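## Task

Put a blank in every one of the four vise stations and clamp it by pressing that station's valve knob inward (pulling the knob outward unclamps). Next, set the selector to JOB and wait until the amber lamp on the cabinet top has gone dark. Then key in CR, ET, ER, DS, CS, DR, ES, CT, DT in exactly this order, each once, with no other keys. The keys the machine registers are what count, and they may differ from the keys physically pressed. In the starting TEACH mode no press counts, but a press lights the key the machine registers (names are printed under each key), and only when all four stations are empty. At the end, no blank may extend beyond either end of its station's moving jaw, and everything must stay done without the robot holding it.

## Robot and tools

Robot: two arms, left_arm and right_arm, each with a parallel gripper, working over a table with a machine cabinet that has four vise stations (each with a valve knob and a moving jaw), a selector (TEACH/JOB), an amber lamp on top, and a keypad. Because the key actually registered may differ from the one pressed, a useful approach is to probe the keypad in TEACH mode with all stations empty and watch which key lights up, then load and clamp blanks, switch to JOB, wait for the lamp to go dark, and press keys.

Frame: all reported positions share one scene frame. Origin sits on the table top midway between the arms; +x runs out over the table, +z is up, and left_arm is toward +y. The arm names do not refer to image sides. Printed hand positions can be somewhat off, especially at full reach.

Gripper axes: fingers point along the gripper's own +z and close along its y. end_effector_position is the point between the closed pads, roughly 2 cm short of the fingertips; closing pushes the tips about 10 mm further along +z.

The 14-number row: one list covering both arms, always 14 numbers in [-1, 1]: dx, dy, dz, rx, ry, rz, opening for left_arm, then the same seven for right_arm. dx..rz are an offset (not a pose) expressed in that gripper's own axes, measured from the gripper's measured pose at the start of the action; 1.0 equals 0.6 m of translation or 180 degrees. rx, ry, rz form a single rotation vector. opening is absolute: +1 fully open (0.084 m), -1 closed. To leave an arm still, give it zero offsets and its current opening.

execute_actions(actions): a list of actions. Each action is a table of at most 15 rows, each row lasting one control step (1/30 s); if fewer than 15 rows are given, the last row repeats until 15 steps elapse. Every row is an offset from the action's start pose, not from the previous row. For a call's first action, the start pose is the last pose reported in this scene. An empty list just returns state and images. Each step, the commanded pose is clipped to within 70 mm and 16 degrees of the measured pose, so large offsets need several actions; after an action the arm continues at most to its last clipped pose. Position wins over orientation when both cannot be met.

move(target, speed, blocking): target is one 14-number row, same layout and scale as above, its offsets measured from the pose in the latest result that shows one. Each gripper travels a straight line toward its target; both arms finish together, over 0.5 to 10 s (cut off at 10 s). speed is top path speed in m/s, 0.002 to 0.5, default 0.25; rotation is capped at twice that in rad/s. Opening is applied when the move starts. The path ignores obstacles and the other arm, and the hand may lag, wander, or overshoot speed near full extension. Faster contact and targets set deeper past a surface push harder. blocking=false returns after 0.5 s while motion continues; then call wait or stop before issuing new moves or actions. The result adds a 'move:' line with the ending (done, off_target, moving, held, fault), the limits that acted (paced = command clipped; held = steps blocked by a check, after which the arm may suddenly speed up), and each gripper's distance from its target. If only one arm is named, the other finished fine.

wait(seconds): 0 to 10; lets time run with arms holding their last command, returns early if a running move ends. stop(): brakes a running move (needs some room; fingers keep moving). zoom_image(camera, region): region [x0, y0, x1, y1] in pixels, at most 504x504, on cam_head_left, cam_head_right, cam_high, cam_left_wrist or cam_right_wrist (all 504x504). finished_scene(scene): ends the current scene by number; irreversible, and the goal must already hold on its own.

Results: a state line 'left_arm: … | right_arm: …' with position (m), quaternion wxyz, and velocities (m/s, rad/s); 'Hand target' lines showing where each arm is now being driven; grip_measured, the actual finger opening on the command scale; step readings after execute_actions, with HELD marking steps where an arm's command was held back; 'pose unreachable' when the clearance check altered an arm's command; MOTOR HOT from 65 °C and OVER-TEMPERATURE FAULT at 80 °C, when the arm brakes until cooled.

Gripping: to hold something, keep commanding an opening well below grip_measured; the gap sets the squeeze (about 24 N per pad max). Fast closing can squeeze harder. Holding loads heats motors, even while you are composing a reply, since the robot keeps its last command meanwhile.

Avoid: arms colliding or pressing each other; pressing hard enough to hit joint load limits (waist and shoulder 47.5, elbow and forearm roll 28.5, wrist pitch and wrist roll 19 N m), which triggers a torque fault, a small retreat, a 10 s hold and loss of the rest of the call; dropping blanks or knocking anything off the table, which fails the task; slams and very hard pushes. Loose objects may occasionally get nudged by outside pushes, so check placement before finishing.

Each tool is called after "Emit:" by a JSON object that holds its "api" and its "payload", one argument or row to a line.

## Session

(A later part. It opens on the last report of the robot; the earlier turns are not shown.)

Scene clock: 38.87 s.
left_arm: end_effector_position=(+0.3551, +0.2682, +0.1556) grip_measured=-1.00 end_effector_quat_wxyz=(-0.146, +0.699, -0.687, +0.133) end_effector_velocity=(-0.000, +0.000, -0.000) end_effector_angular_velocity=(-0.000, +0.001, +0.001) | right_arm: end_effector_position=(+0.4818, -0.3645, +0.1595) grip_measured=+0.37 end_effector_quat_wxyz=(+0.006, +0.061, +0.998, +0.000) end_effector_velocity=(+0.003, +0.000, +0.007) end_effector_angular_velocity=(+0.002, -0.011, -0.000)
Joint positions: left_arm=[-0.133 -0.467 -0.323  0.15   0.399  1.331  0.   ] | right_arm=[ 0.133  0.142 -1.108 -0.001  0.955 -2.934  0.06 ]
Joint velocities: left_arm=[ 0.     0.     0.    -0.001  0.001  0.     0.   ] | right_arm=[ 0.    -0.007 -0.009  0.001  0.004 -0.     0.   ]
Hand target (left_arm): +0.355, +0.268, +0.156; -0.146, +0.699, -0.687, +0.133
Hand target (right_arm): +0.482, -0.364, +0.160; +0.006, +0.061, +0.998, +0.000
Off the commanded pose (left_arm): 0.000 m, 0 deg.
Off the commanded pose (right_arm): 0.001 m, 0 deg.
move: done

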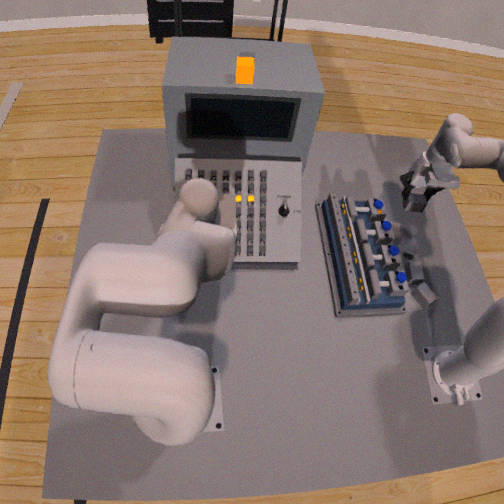

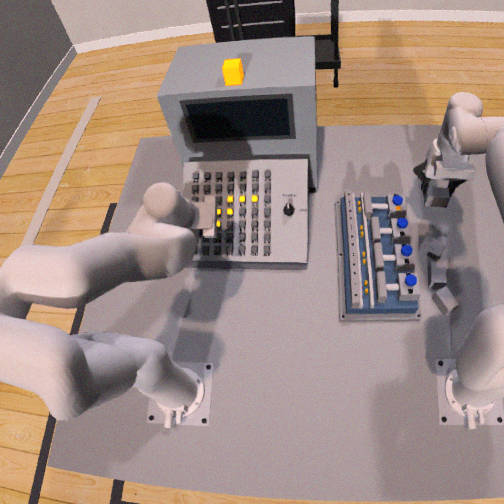

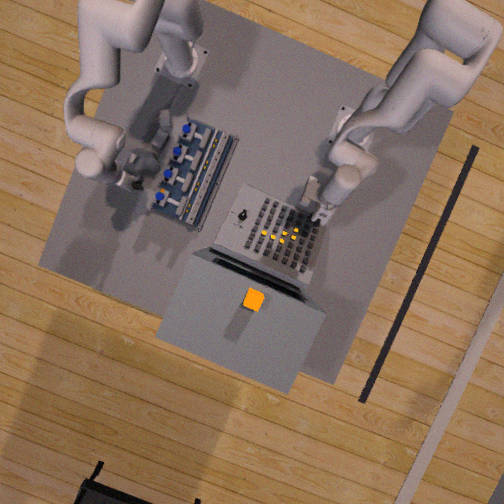

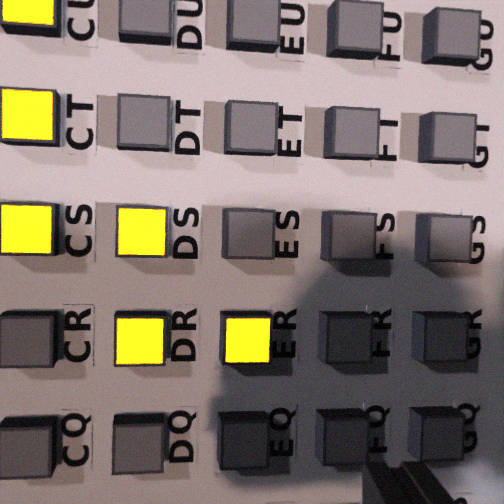

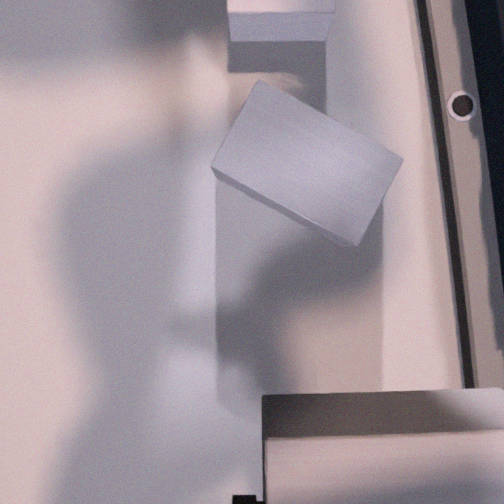

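Emit:
{"api": "move", "payload": {
  "target": [0,0,0,0,0,0,-1,0.146,0.315,-0.01,0,0,-0.539,-0.2],
  "speed": 0.4
}}

Scene clock: 42.43 s.
left_arm: end_effector_position=(+0.3551, +0.2682, +0.1556) grip_measured=-1.00 end_effector_quat_wxyz=(-0.146, +0.699, -0.687, +0.133) end_effector_velocity=(-0.000, +0.000, -0.001) end_effector_angular_velocity=(-0.000, +0.001, +0.001) | right_arm: end_effector_position=(+0.4180, -0.1661, +0.1653) grip_measured=+0.37 end_effector_quat_wxyz=(-0.004, +0.707, -0.708, +0.004) end_effector_velocity=(-0.000, +0.002, -0.000) end_effector_angular_velocity=(+0.001, +0.001, +0.009)
Joint positions: left_arm=[-0.133 -0.467 -0.323  0.15   0.399  1.331  0.   ] | right_arm=[ 0.558  0.124 -1.103 -0.006  0.968 -4.199  0.06 ]
Joint velocities: left_arm=[ 0.001  0.     0.001 -0.001 -0.    -0.     0.   ] | right_arm=[ 0.002  0.003 -0.003  0.002  0.001 -0.008 -0.   ]
Hand target (left_arm): +0.355, +0.268, +0.156; -0.146, +0.699, -0.687, +0.133
Hand target (right_arm): +0.418, -0.166, +0.165; -0.005, +0.707, -0.707, +0.004
Off the commanded pose (left_arm): 0.000 m, 0 deg.
Off the commanded pose (right_arm): 0.000 m, 0 deg.
move: done

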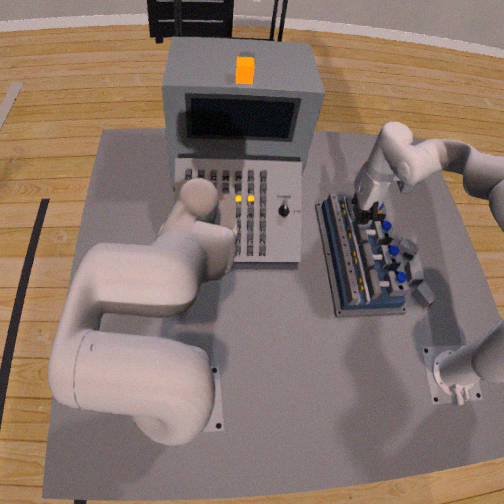

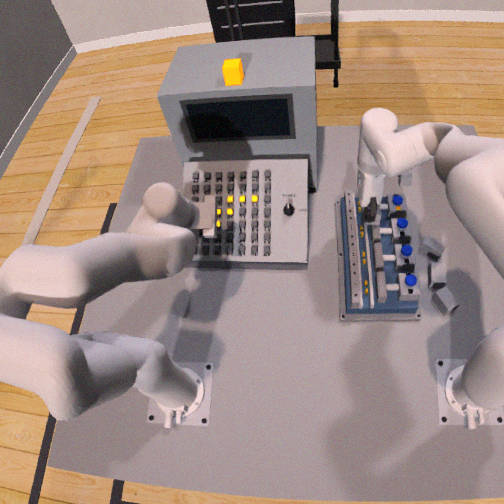

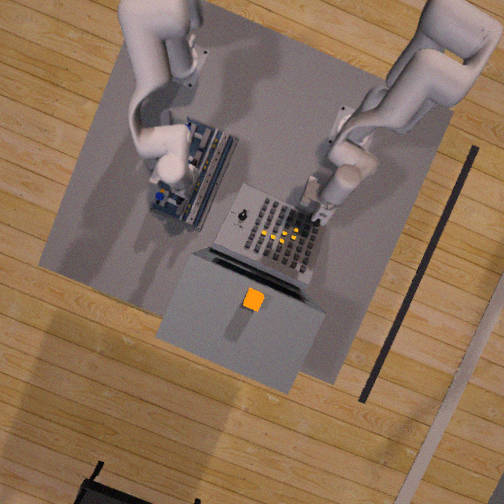

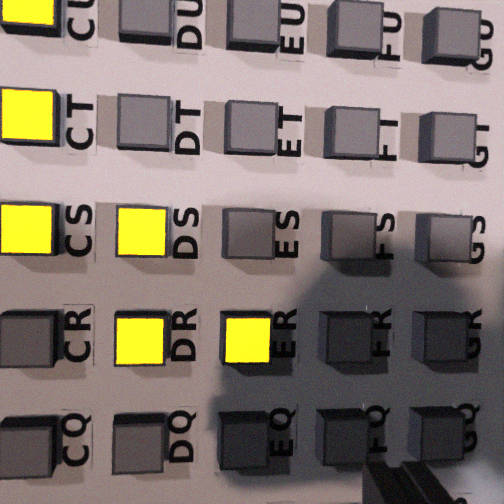

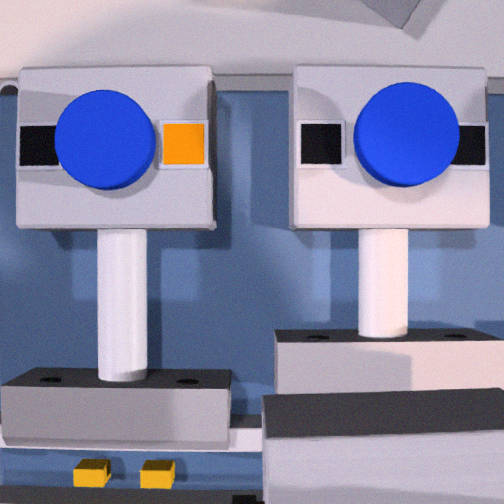

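Emit:
{"api": "move", "payload": {
  "target": [0,0,0,0,0,0,-1,0,0.014,0.058,-0.004,0,0,-0.2],
  "speed": 0.1
}}

Scene clock: 44.00 s.
left_arm: end_effector_position=(+0.3551, +0.2682, +0.1556) grip_measured=-1.00 end_effector_quat_wxyz=(-0.146, +0.699, -0.687, +0.133) end_effector_velocity=(+0.000, -0.000, +0.000) end_effector_angular_velocity=(+0.001, -0.000, -0.001) | right_arm: end_effector_position=(+0.4101, -0.1659, +0.1309) grip_measured=+0.37 end_effector_quat_wxyz=(-0.001, +0.707, -0.708, -0.001) end_effector_velocity=(+0.000, +0.000, -0.001) end_effector_angular_velocity=(+0.002, -0.002, -0.001)
Joint positions: left_arm=[-0.133 -0.467 -0.323  0.15   0.399  1.331  0.   ] | right_arm=[ 0.563  0.158 -1.042  0.002  0.883 -4.198  0.06 ]
Joint velocities: left_arm=[-0.001 -0.    -0.     0.001  0.     0.     0.   ] | right_arm=[-0.     0.001  0.003  0.001 -0.006 -0.    -0.   ]
Hand target (left_arm): +0.355, +0.268, +0.156; -0.146, +0.699, -0.687, +0.133
Hand target (right_arm): +0.410, -0.166, +0.130; -0.000, +0.707, -0.708, -0.001
Off the commanded pose (left_arm): 0.000 m, 0 deg.
Off the commanded pose (right_arm): 0.001 m, 0 deg.
move: done

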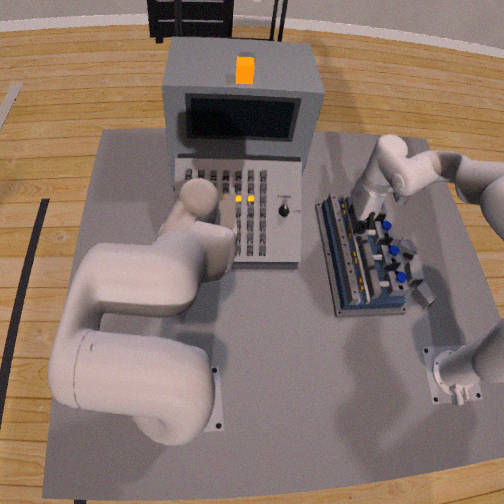

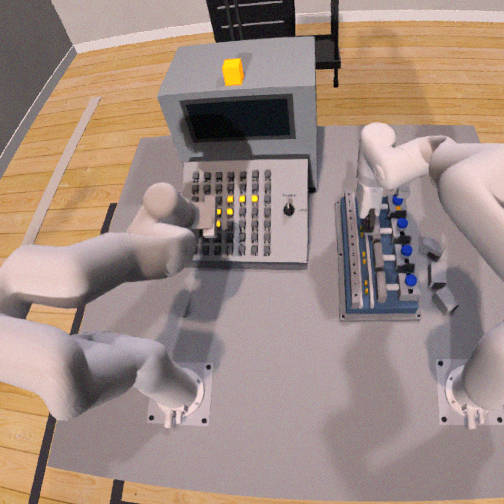

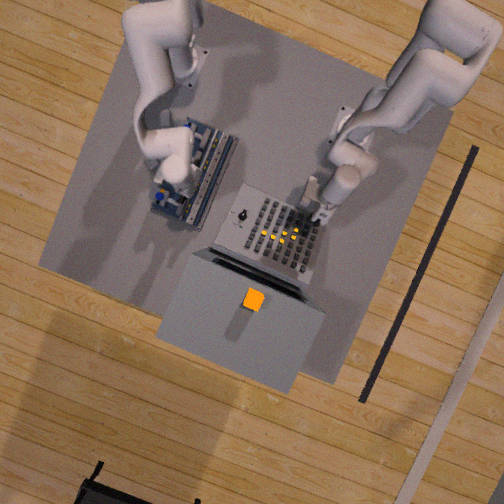

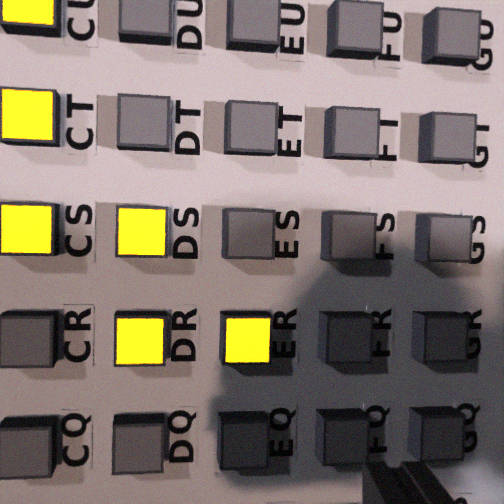

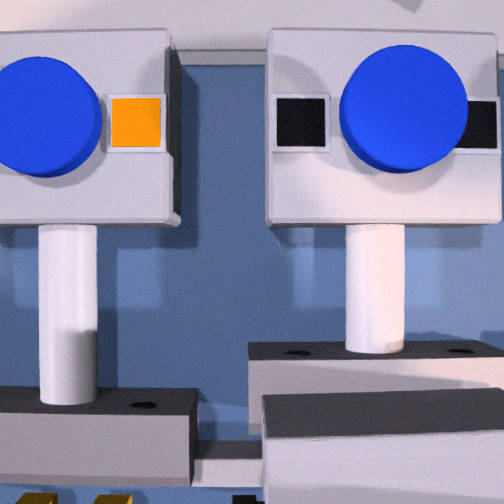

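Emit:
{"api": "move", "payload": {
  "target": [0,0,0,0,0,0,-1,-0.023,0.002,0.012,0,0,0,-0.2],
  "speed": 0.1
}}

Scene clock: 45.43 s.
left_arm: end_effector_position=(+0.3551, +0.2682, +0.1556) grip_measured=-1.00 end_effector_quat_wxyz=(-0.146, +0.699, -0.687, +0.133) end_effector_velocity=(+0.000, -0.000, +0.000) end_effector_angular_velocity=(-0.001, -0.000, +0.001) | right_arm: end_effector_position=(+0.4089, -0.1522, +0.1237) grip_measured=+0.37 end_effector_quat_wxyz=(-0.000, +0.707, -0.708, -0.001) end_effector_velocity=(+0.001, +0.001, +0.002) end_effector_angular_velocity=(+0.003, -0.005, -0.002)
Joint positions: left_arm=[-0.133 -0.467 -0.323  0.15   0.399  1.331  0.   ] | right_arm=[ 0.589  0.187 -1.058  0.002  0.87  -4.173  0.06 ]
Joint velocities: left_arm=[-0.     0.    -0.    -0.001 -0.    -0.     0.   ] | right_arm=[ 0.    -0.001 -0.003  0.001 -0.001  0.002  0.   ]
Hand target (left_arm): +0.355, +0.268, +0.156; -0.146, +0.699, -0.687, +0.133
Hand target (right_arm): +0.409, -0.152, +0.124; -0.001, +0.707, -0.708, -0.001
Off the commanded pose (left_arm): 0.000 m, 0 deg.
Off the commanded pose (right_arm): 0.000 m, 0 deg.
move: done

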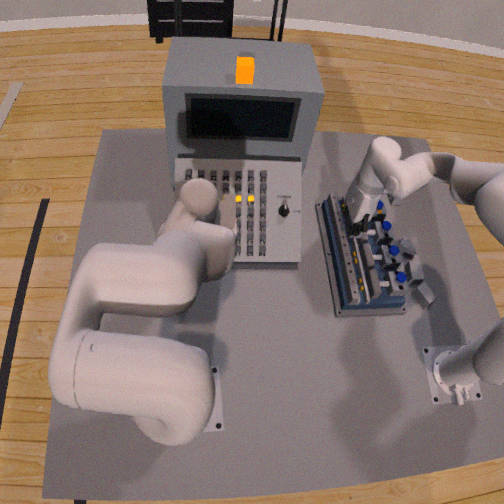

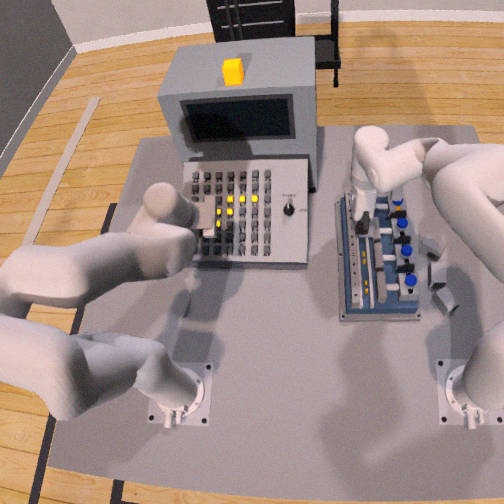

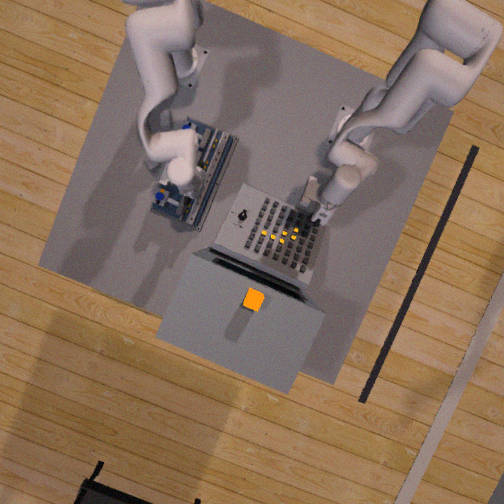

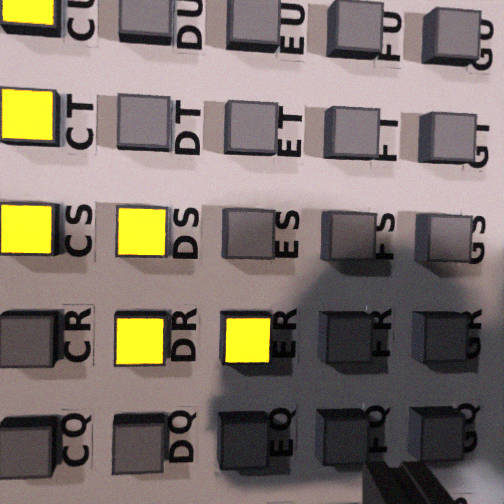

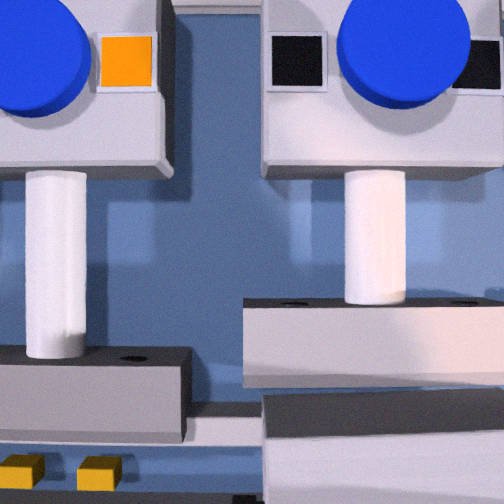

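Emit:
{"api": "move", "payload": {
  "target": [0,0,0,0,0,0,-1,-0.002,0,0.03,0,0,0.007,-0.2],
  "speed": 0.03
}}

Scene clock: 46.93 s.
left_arm: end_effector_position=(+0.3551, +0.2682, +0.1556) grip_measured=-1.00 end_effector_quat_wxyz=(-0.146, +0.699, -0.687, +0.133) end_effector_velocity=(-0.001, +0.000, -0.001) end_effector_angular_velocity=(-0.000, +0.002, +0.001) | right_arm: end_effector_position=(+0.4111, -0.1495, +0.1097) grip_measured=+0.37 end_effector_quat_wxyz=(-0.005, +0.699, -0.715, +0.000) end_effector_velocity=(-0.002, -0.000, -0.010) end_effector_angular_velocity=(-0.004, +0.006, +0.000)
Joint positions: left_arm=[-0.133 -0.467 -0.323  0.15   0.399  1.331  0.   ] | right_arm=[ 0.591  0.214 -1.047  0.002  0.823 -4.149  0.06 ]
Joint velocities: left_arm=[-0.     0.001  0.001 -0.001  0.001 -0.     0.   ] | right_arm=[ 0.001  0.018  0.007 -0.001 -0.018  0.001  0.   ]
Hand target (left_arm): +0.355, +0.268, +0.156; -0.146, +0.699, -0.687, +0.133
Hand target (right_arm): +0.409, -0.151, +0.106; -0.000, +0.699, -0.715, -0.001
Off the commanded pose (left_arm): 0.000 m, 0 deg.
Off the commanded pose (right_arm): 0.005 m, 1 deg.
move: off_target (right_arm)

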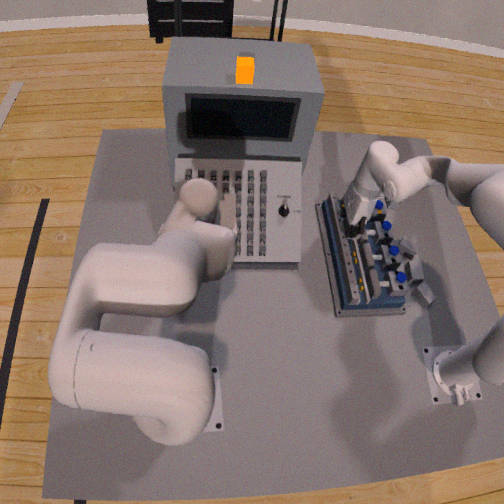

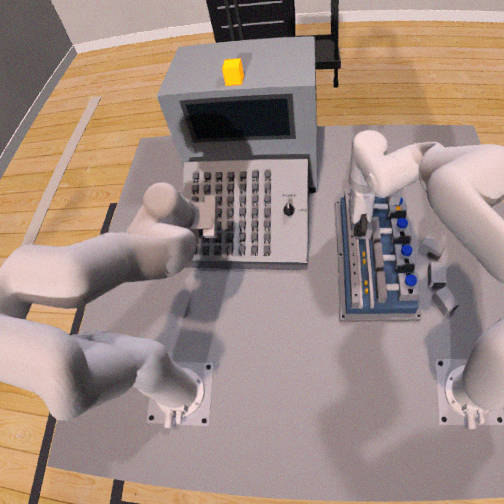

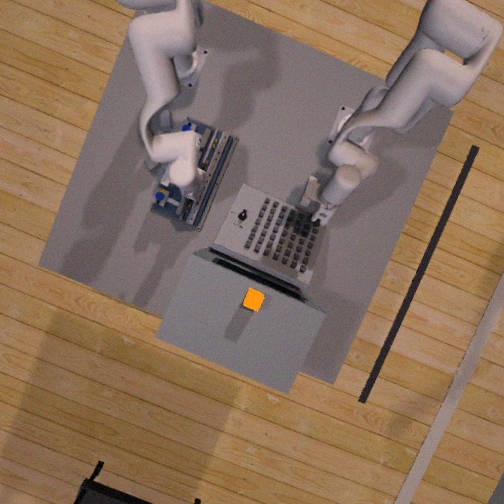

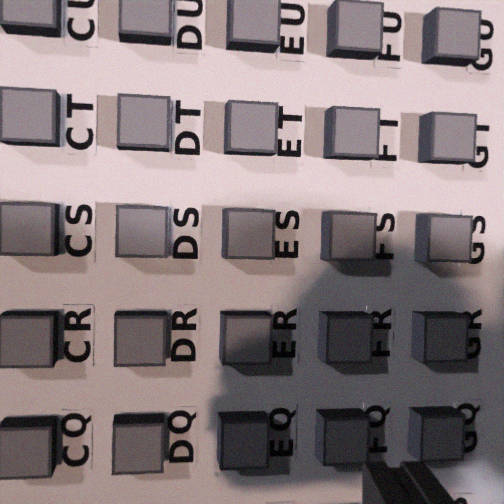

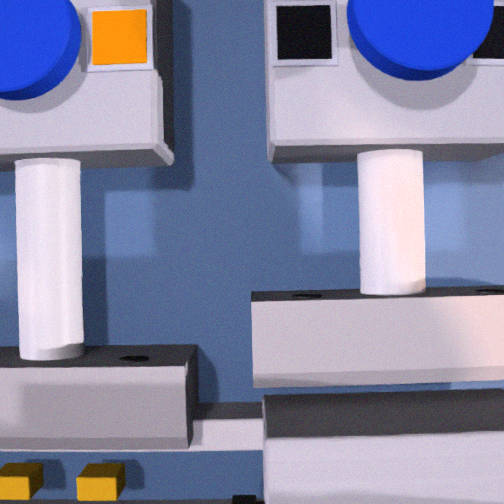

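Emit:
{"api": "execute_actions", "payload": {
  "actions": [
    [[0,0,0,0,0,0,-1,0.003,0.005,-0.001,-0.002,0,0,-0.2]],
    [[0,0,0,0,0,0,-1,0,0,0,0,0,0,0.4],[0,0,0,0,0,0,-1,0,0,0,0,0,0,0.5],[0,0,0,0,0,0,-1,0,0,0,0,0,0,0.6]]
  ]
}}

Emit:
{"api": "move", "payload": {
  "target": [0,0,0,0,0,0,-1,-0.03,0,-0.15,0,0,-0.007,0.6]
}}

Scene clock: 50.23 s.
left_arm: end_effector_position=(+0.3551, +0.2682, +0.1556) grip_measured=-1.00 end_effector_quat_wxyz=(-0.146, +0.699, -0.687, +0.133) end_effector_velocity=(+0.000, -0.000, +0.000) end_effector_angular_velocity=(+0.001, -0.001, -0.001) | right_arm: end_effector_position=(+0.4059, -0.1524, +0.1073) grip_measured=+0.59 end_effector_quat_wxyz=(+0.001, +0.699, -0.715, -0.003) end_effector_velocity=(+0.001, +0.001, +0.002) end_effector_angular_velocity=(+0.004, -0.005, -0.001)
Joint positions: left_arm=[-0.133 -0.467 -0.323  0.15   0.399  1.331  0.   ] | right_arm=[ 0.59   0.209 -1.035  0.007  0.83  -4.153  0.069]
Joint velocities: left_arm=[-0.    -0.001  0.     0.001 -0.     0.     0.   ] | right_arm=[-0.    -0.003 -0.001  0.001 -0.001 -0.     0.001]
Hand target (left_arm): +0.355, +0.268, +0.156; -0.146, +0.699, -0.687, +0.133
Hand target (right_arm): +0.406, -0.152, +0.108; +0.001, +0.699, -0.715, -0.003
Off the commanded pose (left_arm): 0.000 m, 0 deg.
Off the commanded pose (right_arm): 0.001 m, 0 deg.
Step readings (end_effector_position; steps 1 to 15: 1st action; 16 to 30: 2nd action):
0: left_arm (+0.3551, +0.2682, +0.1556) | right_arm (+0.4097, -0.1504, +0.1067)
1: left_arm (+0.3551, +0.2682, +0.1556) | right_arm (+0.4097, -0.1504, +0.1068)
2: left_arm (+0.3551, +0.2682, +0.1556) | right_arm (+0.4092, -0.1506, +0.1070)
4: left_arm (+0.3551, +0.2682, +0.1556) | right_arm (+0.4074, -0.1514, +0.1071)
8: left_arm (+0.3551, +0.2682, +0.1556) | right_arm (+0.4061, -0.1522, +0.1073)
15: left_arm (+0.3551, +0.2682, +0.1556) | right_arm (+0.4062, -0.1522, +0.1077)
16: left_arm (+0.3551, +0.2682, +0.1556) | right_arm (+0.4062, -0.1522, +0.1078)
17: left_arm (+0.3551, +0.2682, +0.1556) | right_arm (+0.4061, -0.1523, +0.1077)
19: left_arm (+0.3551, +0.2682, +0.1556) | right_arm (+0.4059, -0.1524, +0.1074)
23: left_arm (+0.3551, +0.2682, +0.1556) | right_arm (+0.4039, -0.1536, +0.1047)
30: end_effector_position above

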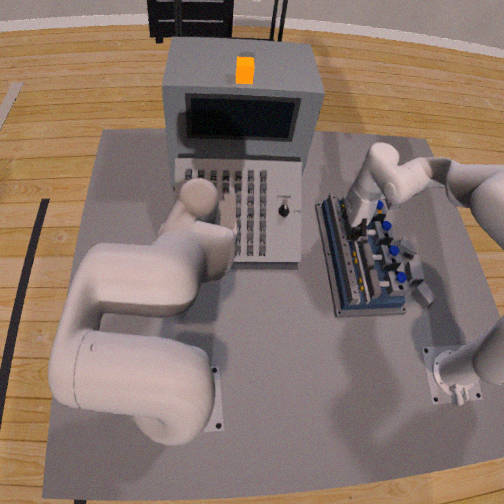

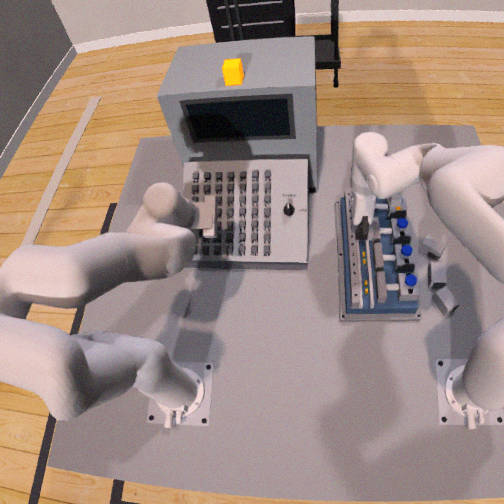

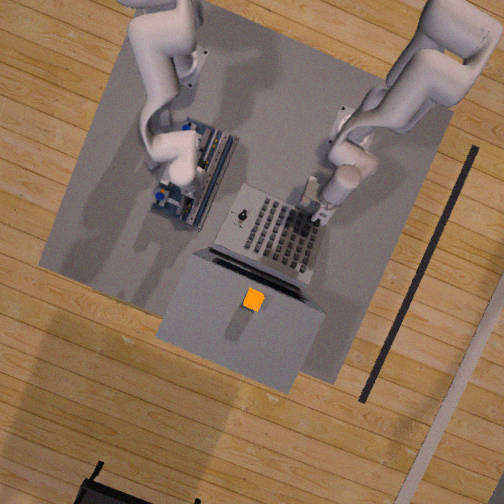

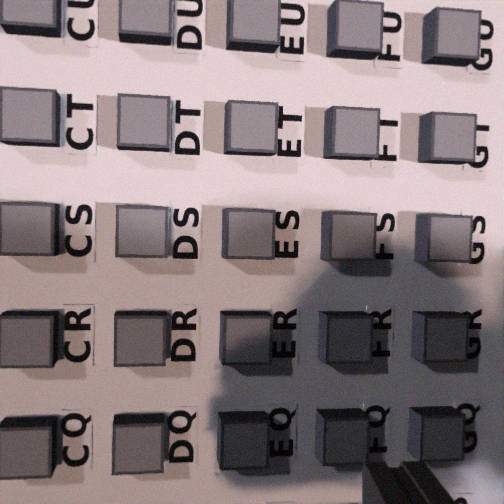

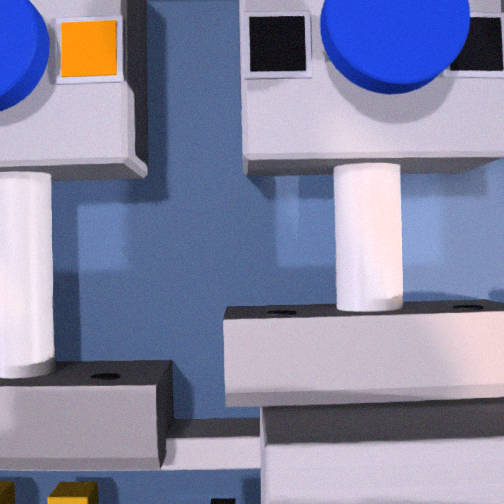

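Scene clock: 51.10 s.
left_arm: end_effector_position=(+0.3551, +0.2682, +0.1556) grip_measured=-1.00 end_effector_quat_wxyz=(-0.146, +0.699, -0.687, +0.133) end_effector_velocity=(+0.000, -0.000, +0.000) end_effector_angular_velocity=(+0.000, -0.000, -0.001) | right_arm: end_effector_position=(+0.4068, -0.1350, +0.1963) grip_measured=+0.59 end_effector_quat_wxyz=(+0.002, +0.707, -0.708, -0.003) end_effector_velocity=(+0.003, +0.002, +0.007) end_effector_angular_velocity=(+0.006, -0.009, -0.001)
Joint positions: left_arm=[-0.133 -0.467 -0.323  0.15   0.399  1.331  0.   ] | right_arm=[ 0.619  0.123 -1.198  0.006  1.081 -4.144  0.069]
Joint velocities: left_arm=[-0.    -0.    -0.     0.001  0.001 -0.     0.   ] | right_arm=[ 0.    -0.004 -0.014  0.     0.007  0.001 -0.   ]
Hand target (left_arm): +0.355, +0.268, +0.156; -0.146, +0.699, -0.687, +0.133
Hand target (right_arm): +0.407, -0.135, +0.197; +0.001, +0.707, -0.708, -0.003
Off the commanded pose (left_arm): 0.000 m, 0 deg.
Off the commanded pose (right_arm): 0.001 m, 0 deg.
move: done

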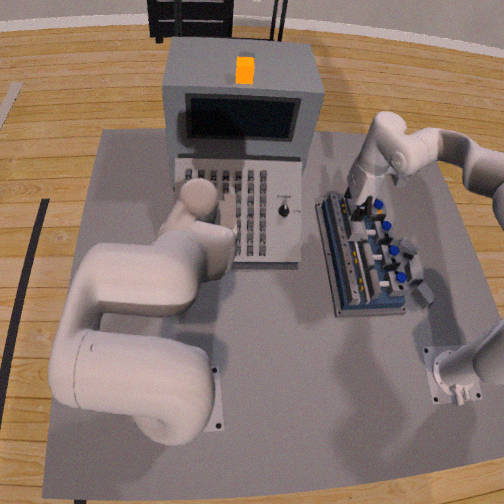

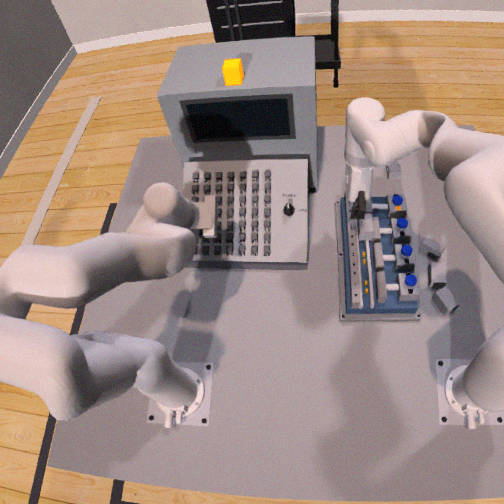

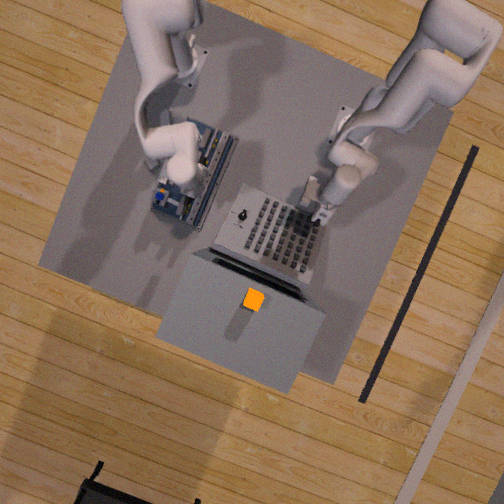

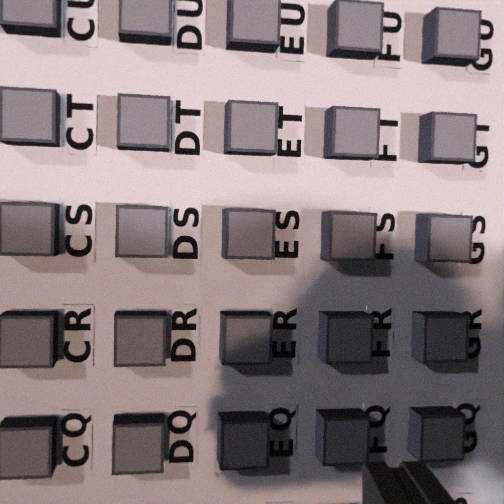

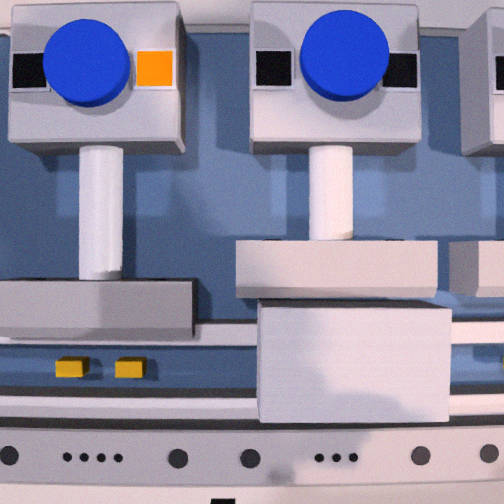

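Emit:
{"api": "move", "payload": {
  "target": [0,0,0,0,0,0,-1,0.193,-0.004,0.085,0,0,0,-1]
}}

Emit:
{"api": "move", "payload": {
  "target": [0,0,0,0,0,0,-1,0,0,0.045,0,0,0,-1],
  "speed": 0.04
}}

Scene clock: 53.57 s.
left_arm: end_effector_position=(+0.3551, +0.2682, +0.1556) grip_measured=-1.00 end_effector_quat_wxyz=(-0.146, +0.699, -0.687, +0.133) end_effector_velocity=(-0.000, +0.000, -0.000) end_effector_angular_velocity=(+0.002, -0.000, -0.002) | right_arm: end_effector_position=(+0.4086, -0.2504, +0.1454) grip_measured=-1.00 end_effector_quat_wxyz=(+0.002, +0.707, -0.707, -0.003) end_effector_velocity=(-0.002, -0.003, -0.003) end_effector_angular_velocity=(-0.001, +0.005, -0.000)
Joint positions: left_arm=[-0.133 -0.467 -0.323  0.15   0.399  1.331  0.   ] | right_arm=[ 0.4    0.023 -0.921  0.004  0.904 -4.363  0.   ]
Joint velocities: left_arm=[ 0.     0.     0.001  0.002 -0.001 -0.     0.   ] | right_arm=[-0.005 -0.     0.008  0.001 -0.003 -0.005  0.   ]
Hand target (left_arm): +0.355, +0.268, +0.156; -0.146, +0.699, -0.687, +0.133
Hand target (right_arm): +0.409, -0.251, +0.145; +0.002, +0.707, -0.707, -0.003
Off the commanded pose (left_arm): 0.000 m, 0 deg.
Off the commanded pose (right_arm): 0.000 m, 0 deg.
move: done

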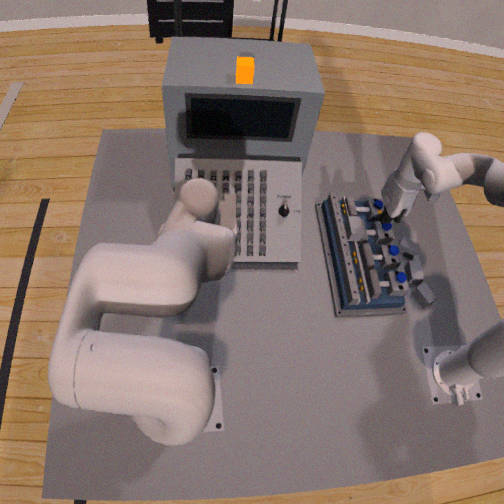

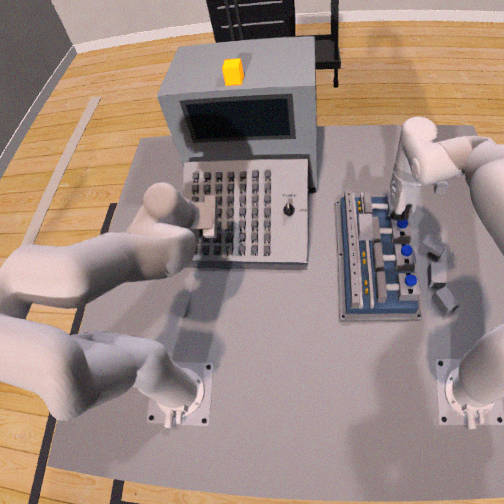

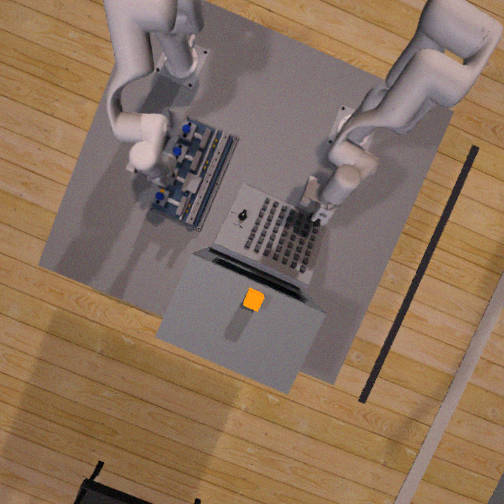

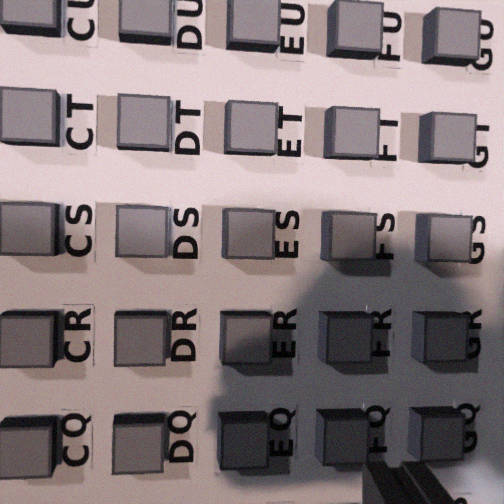

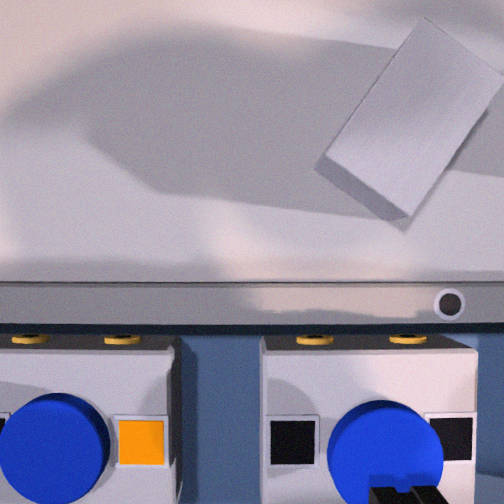

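Scene clock: 54.60 s.
left_arm: end_effector_position=(+0.3551, +0.2682, +0.1556) grip_measured=-1.00 end_effector_quat_wxyz=(-0.146, +0.699, -0.687, +0.133) end_effector_velocity=(+0.000, +0.000, +0.000) end_effector_angular_velocity=(+0.001, -0.001, -0.001) | right_arm: end_effector_position=(+0.4090, -0.2501, +0.1193) grip_measured=-1.00 end_effector_quat_wxyz=(+0.001, +0.707, -0.707, -0.002) end_effector_velocity=(-0.000, +0.000, -0.000) end_effector_angular_velocity=(+0.000, +0.001, -0.001)
Joint positions: left_arm=[-0.133 -0.467 -0.323  0.15   0.399  1.331  0.   ] | right_arm=[ 0.401  0.067 -0.889  0.005  0.826 -4.364  0.   ]
Joint velocities: left_arm=[ 0.     0.    -0.001  0.002 -0.     0.     0.   ] | right_arm=[ 0.     0.     0.001  0.001 -0.     0.     0.   ]
Hand target (left_arm): +0.355, +0.268, +0.156; -0.146, +0.699, -0.687, +0.133
Hand target (right_arm): +0.408, -0.250, +0.118; +0.002, +0.707, -0.707, -0.003
Off the commanded pose (left_arm): 0.000 m, 0 deg.
Off the commanded pose (right_arm): 0.001 m, 0 deg.
move: done

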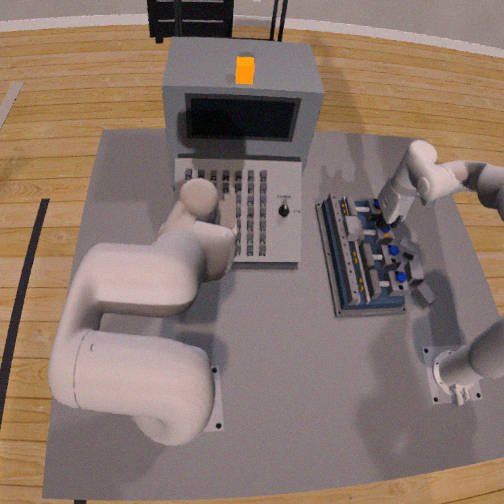

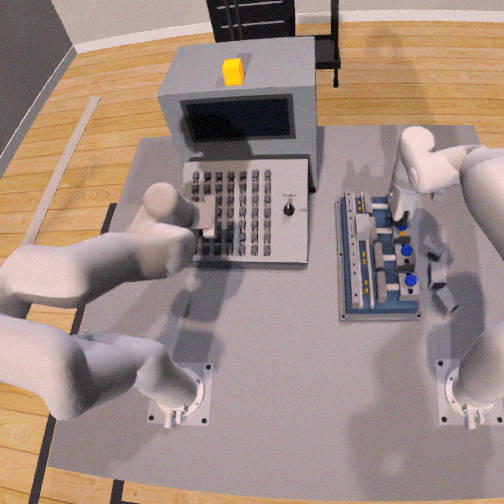

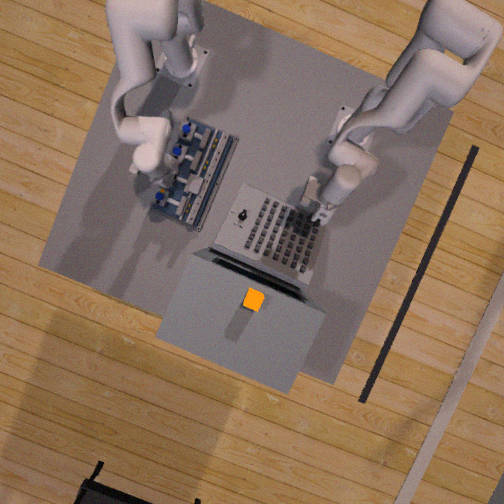

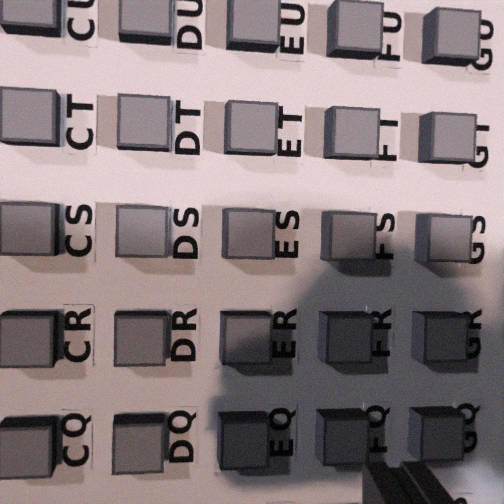

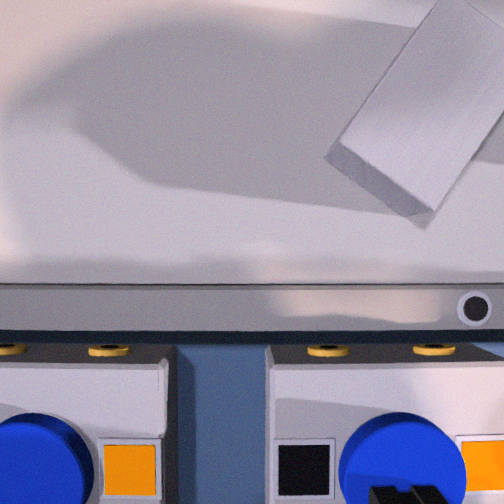

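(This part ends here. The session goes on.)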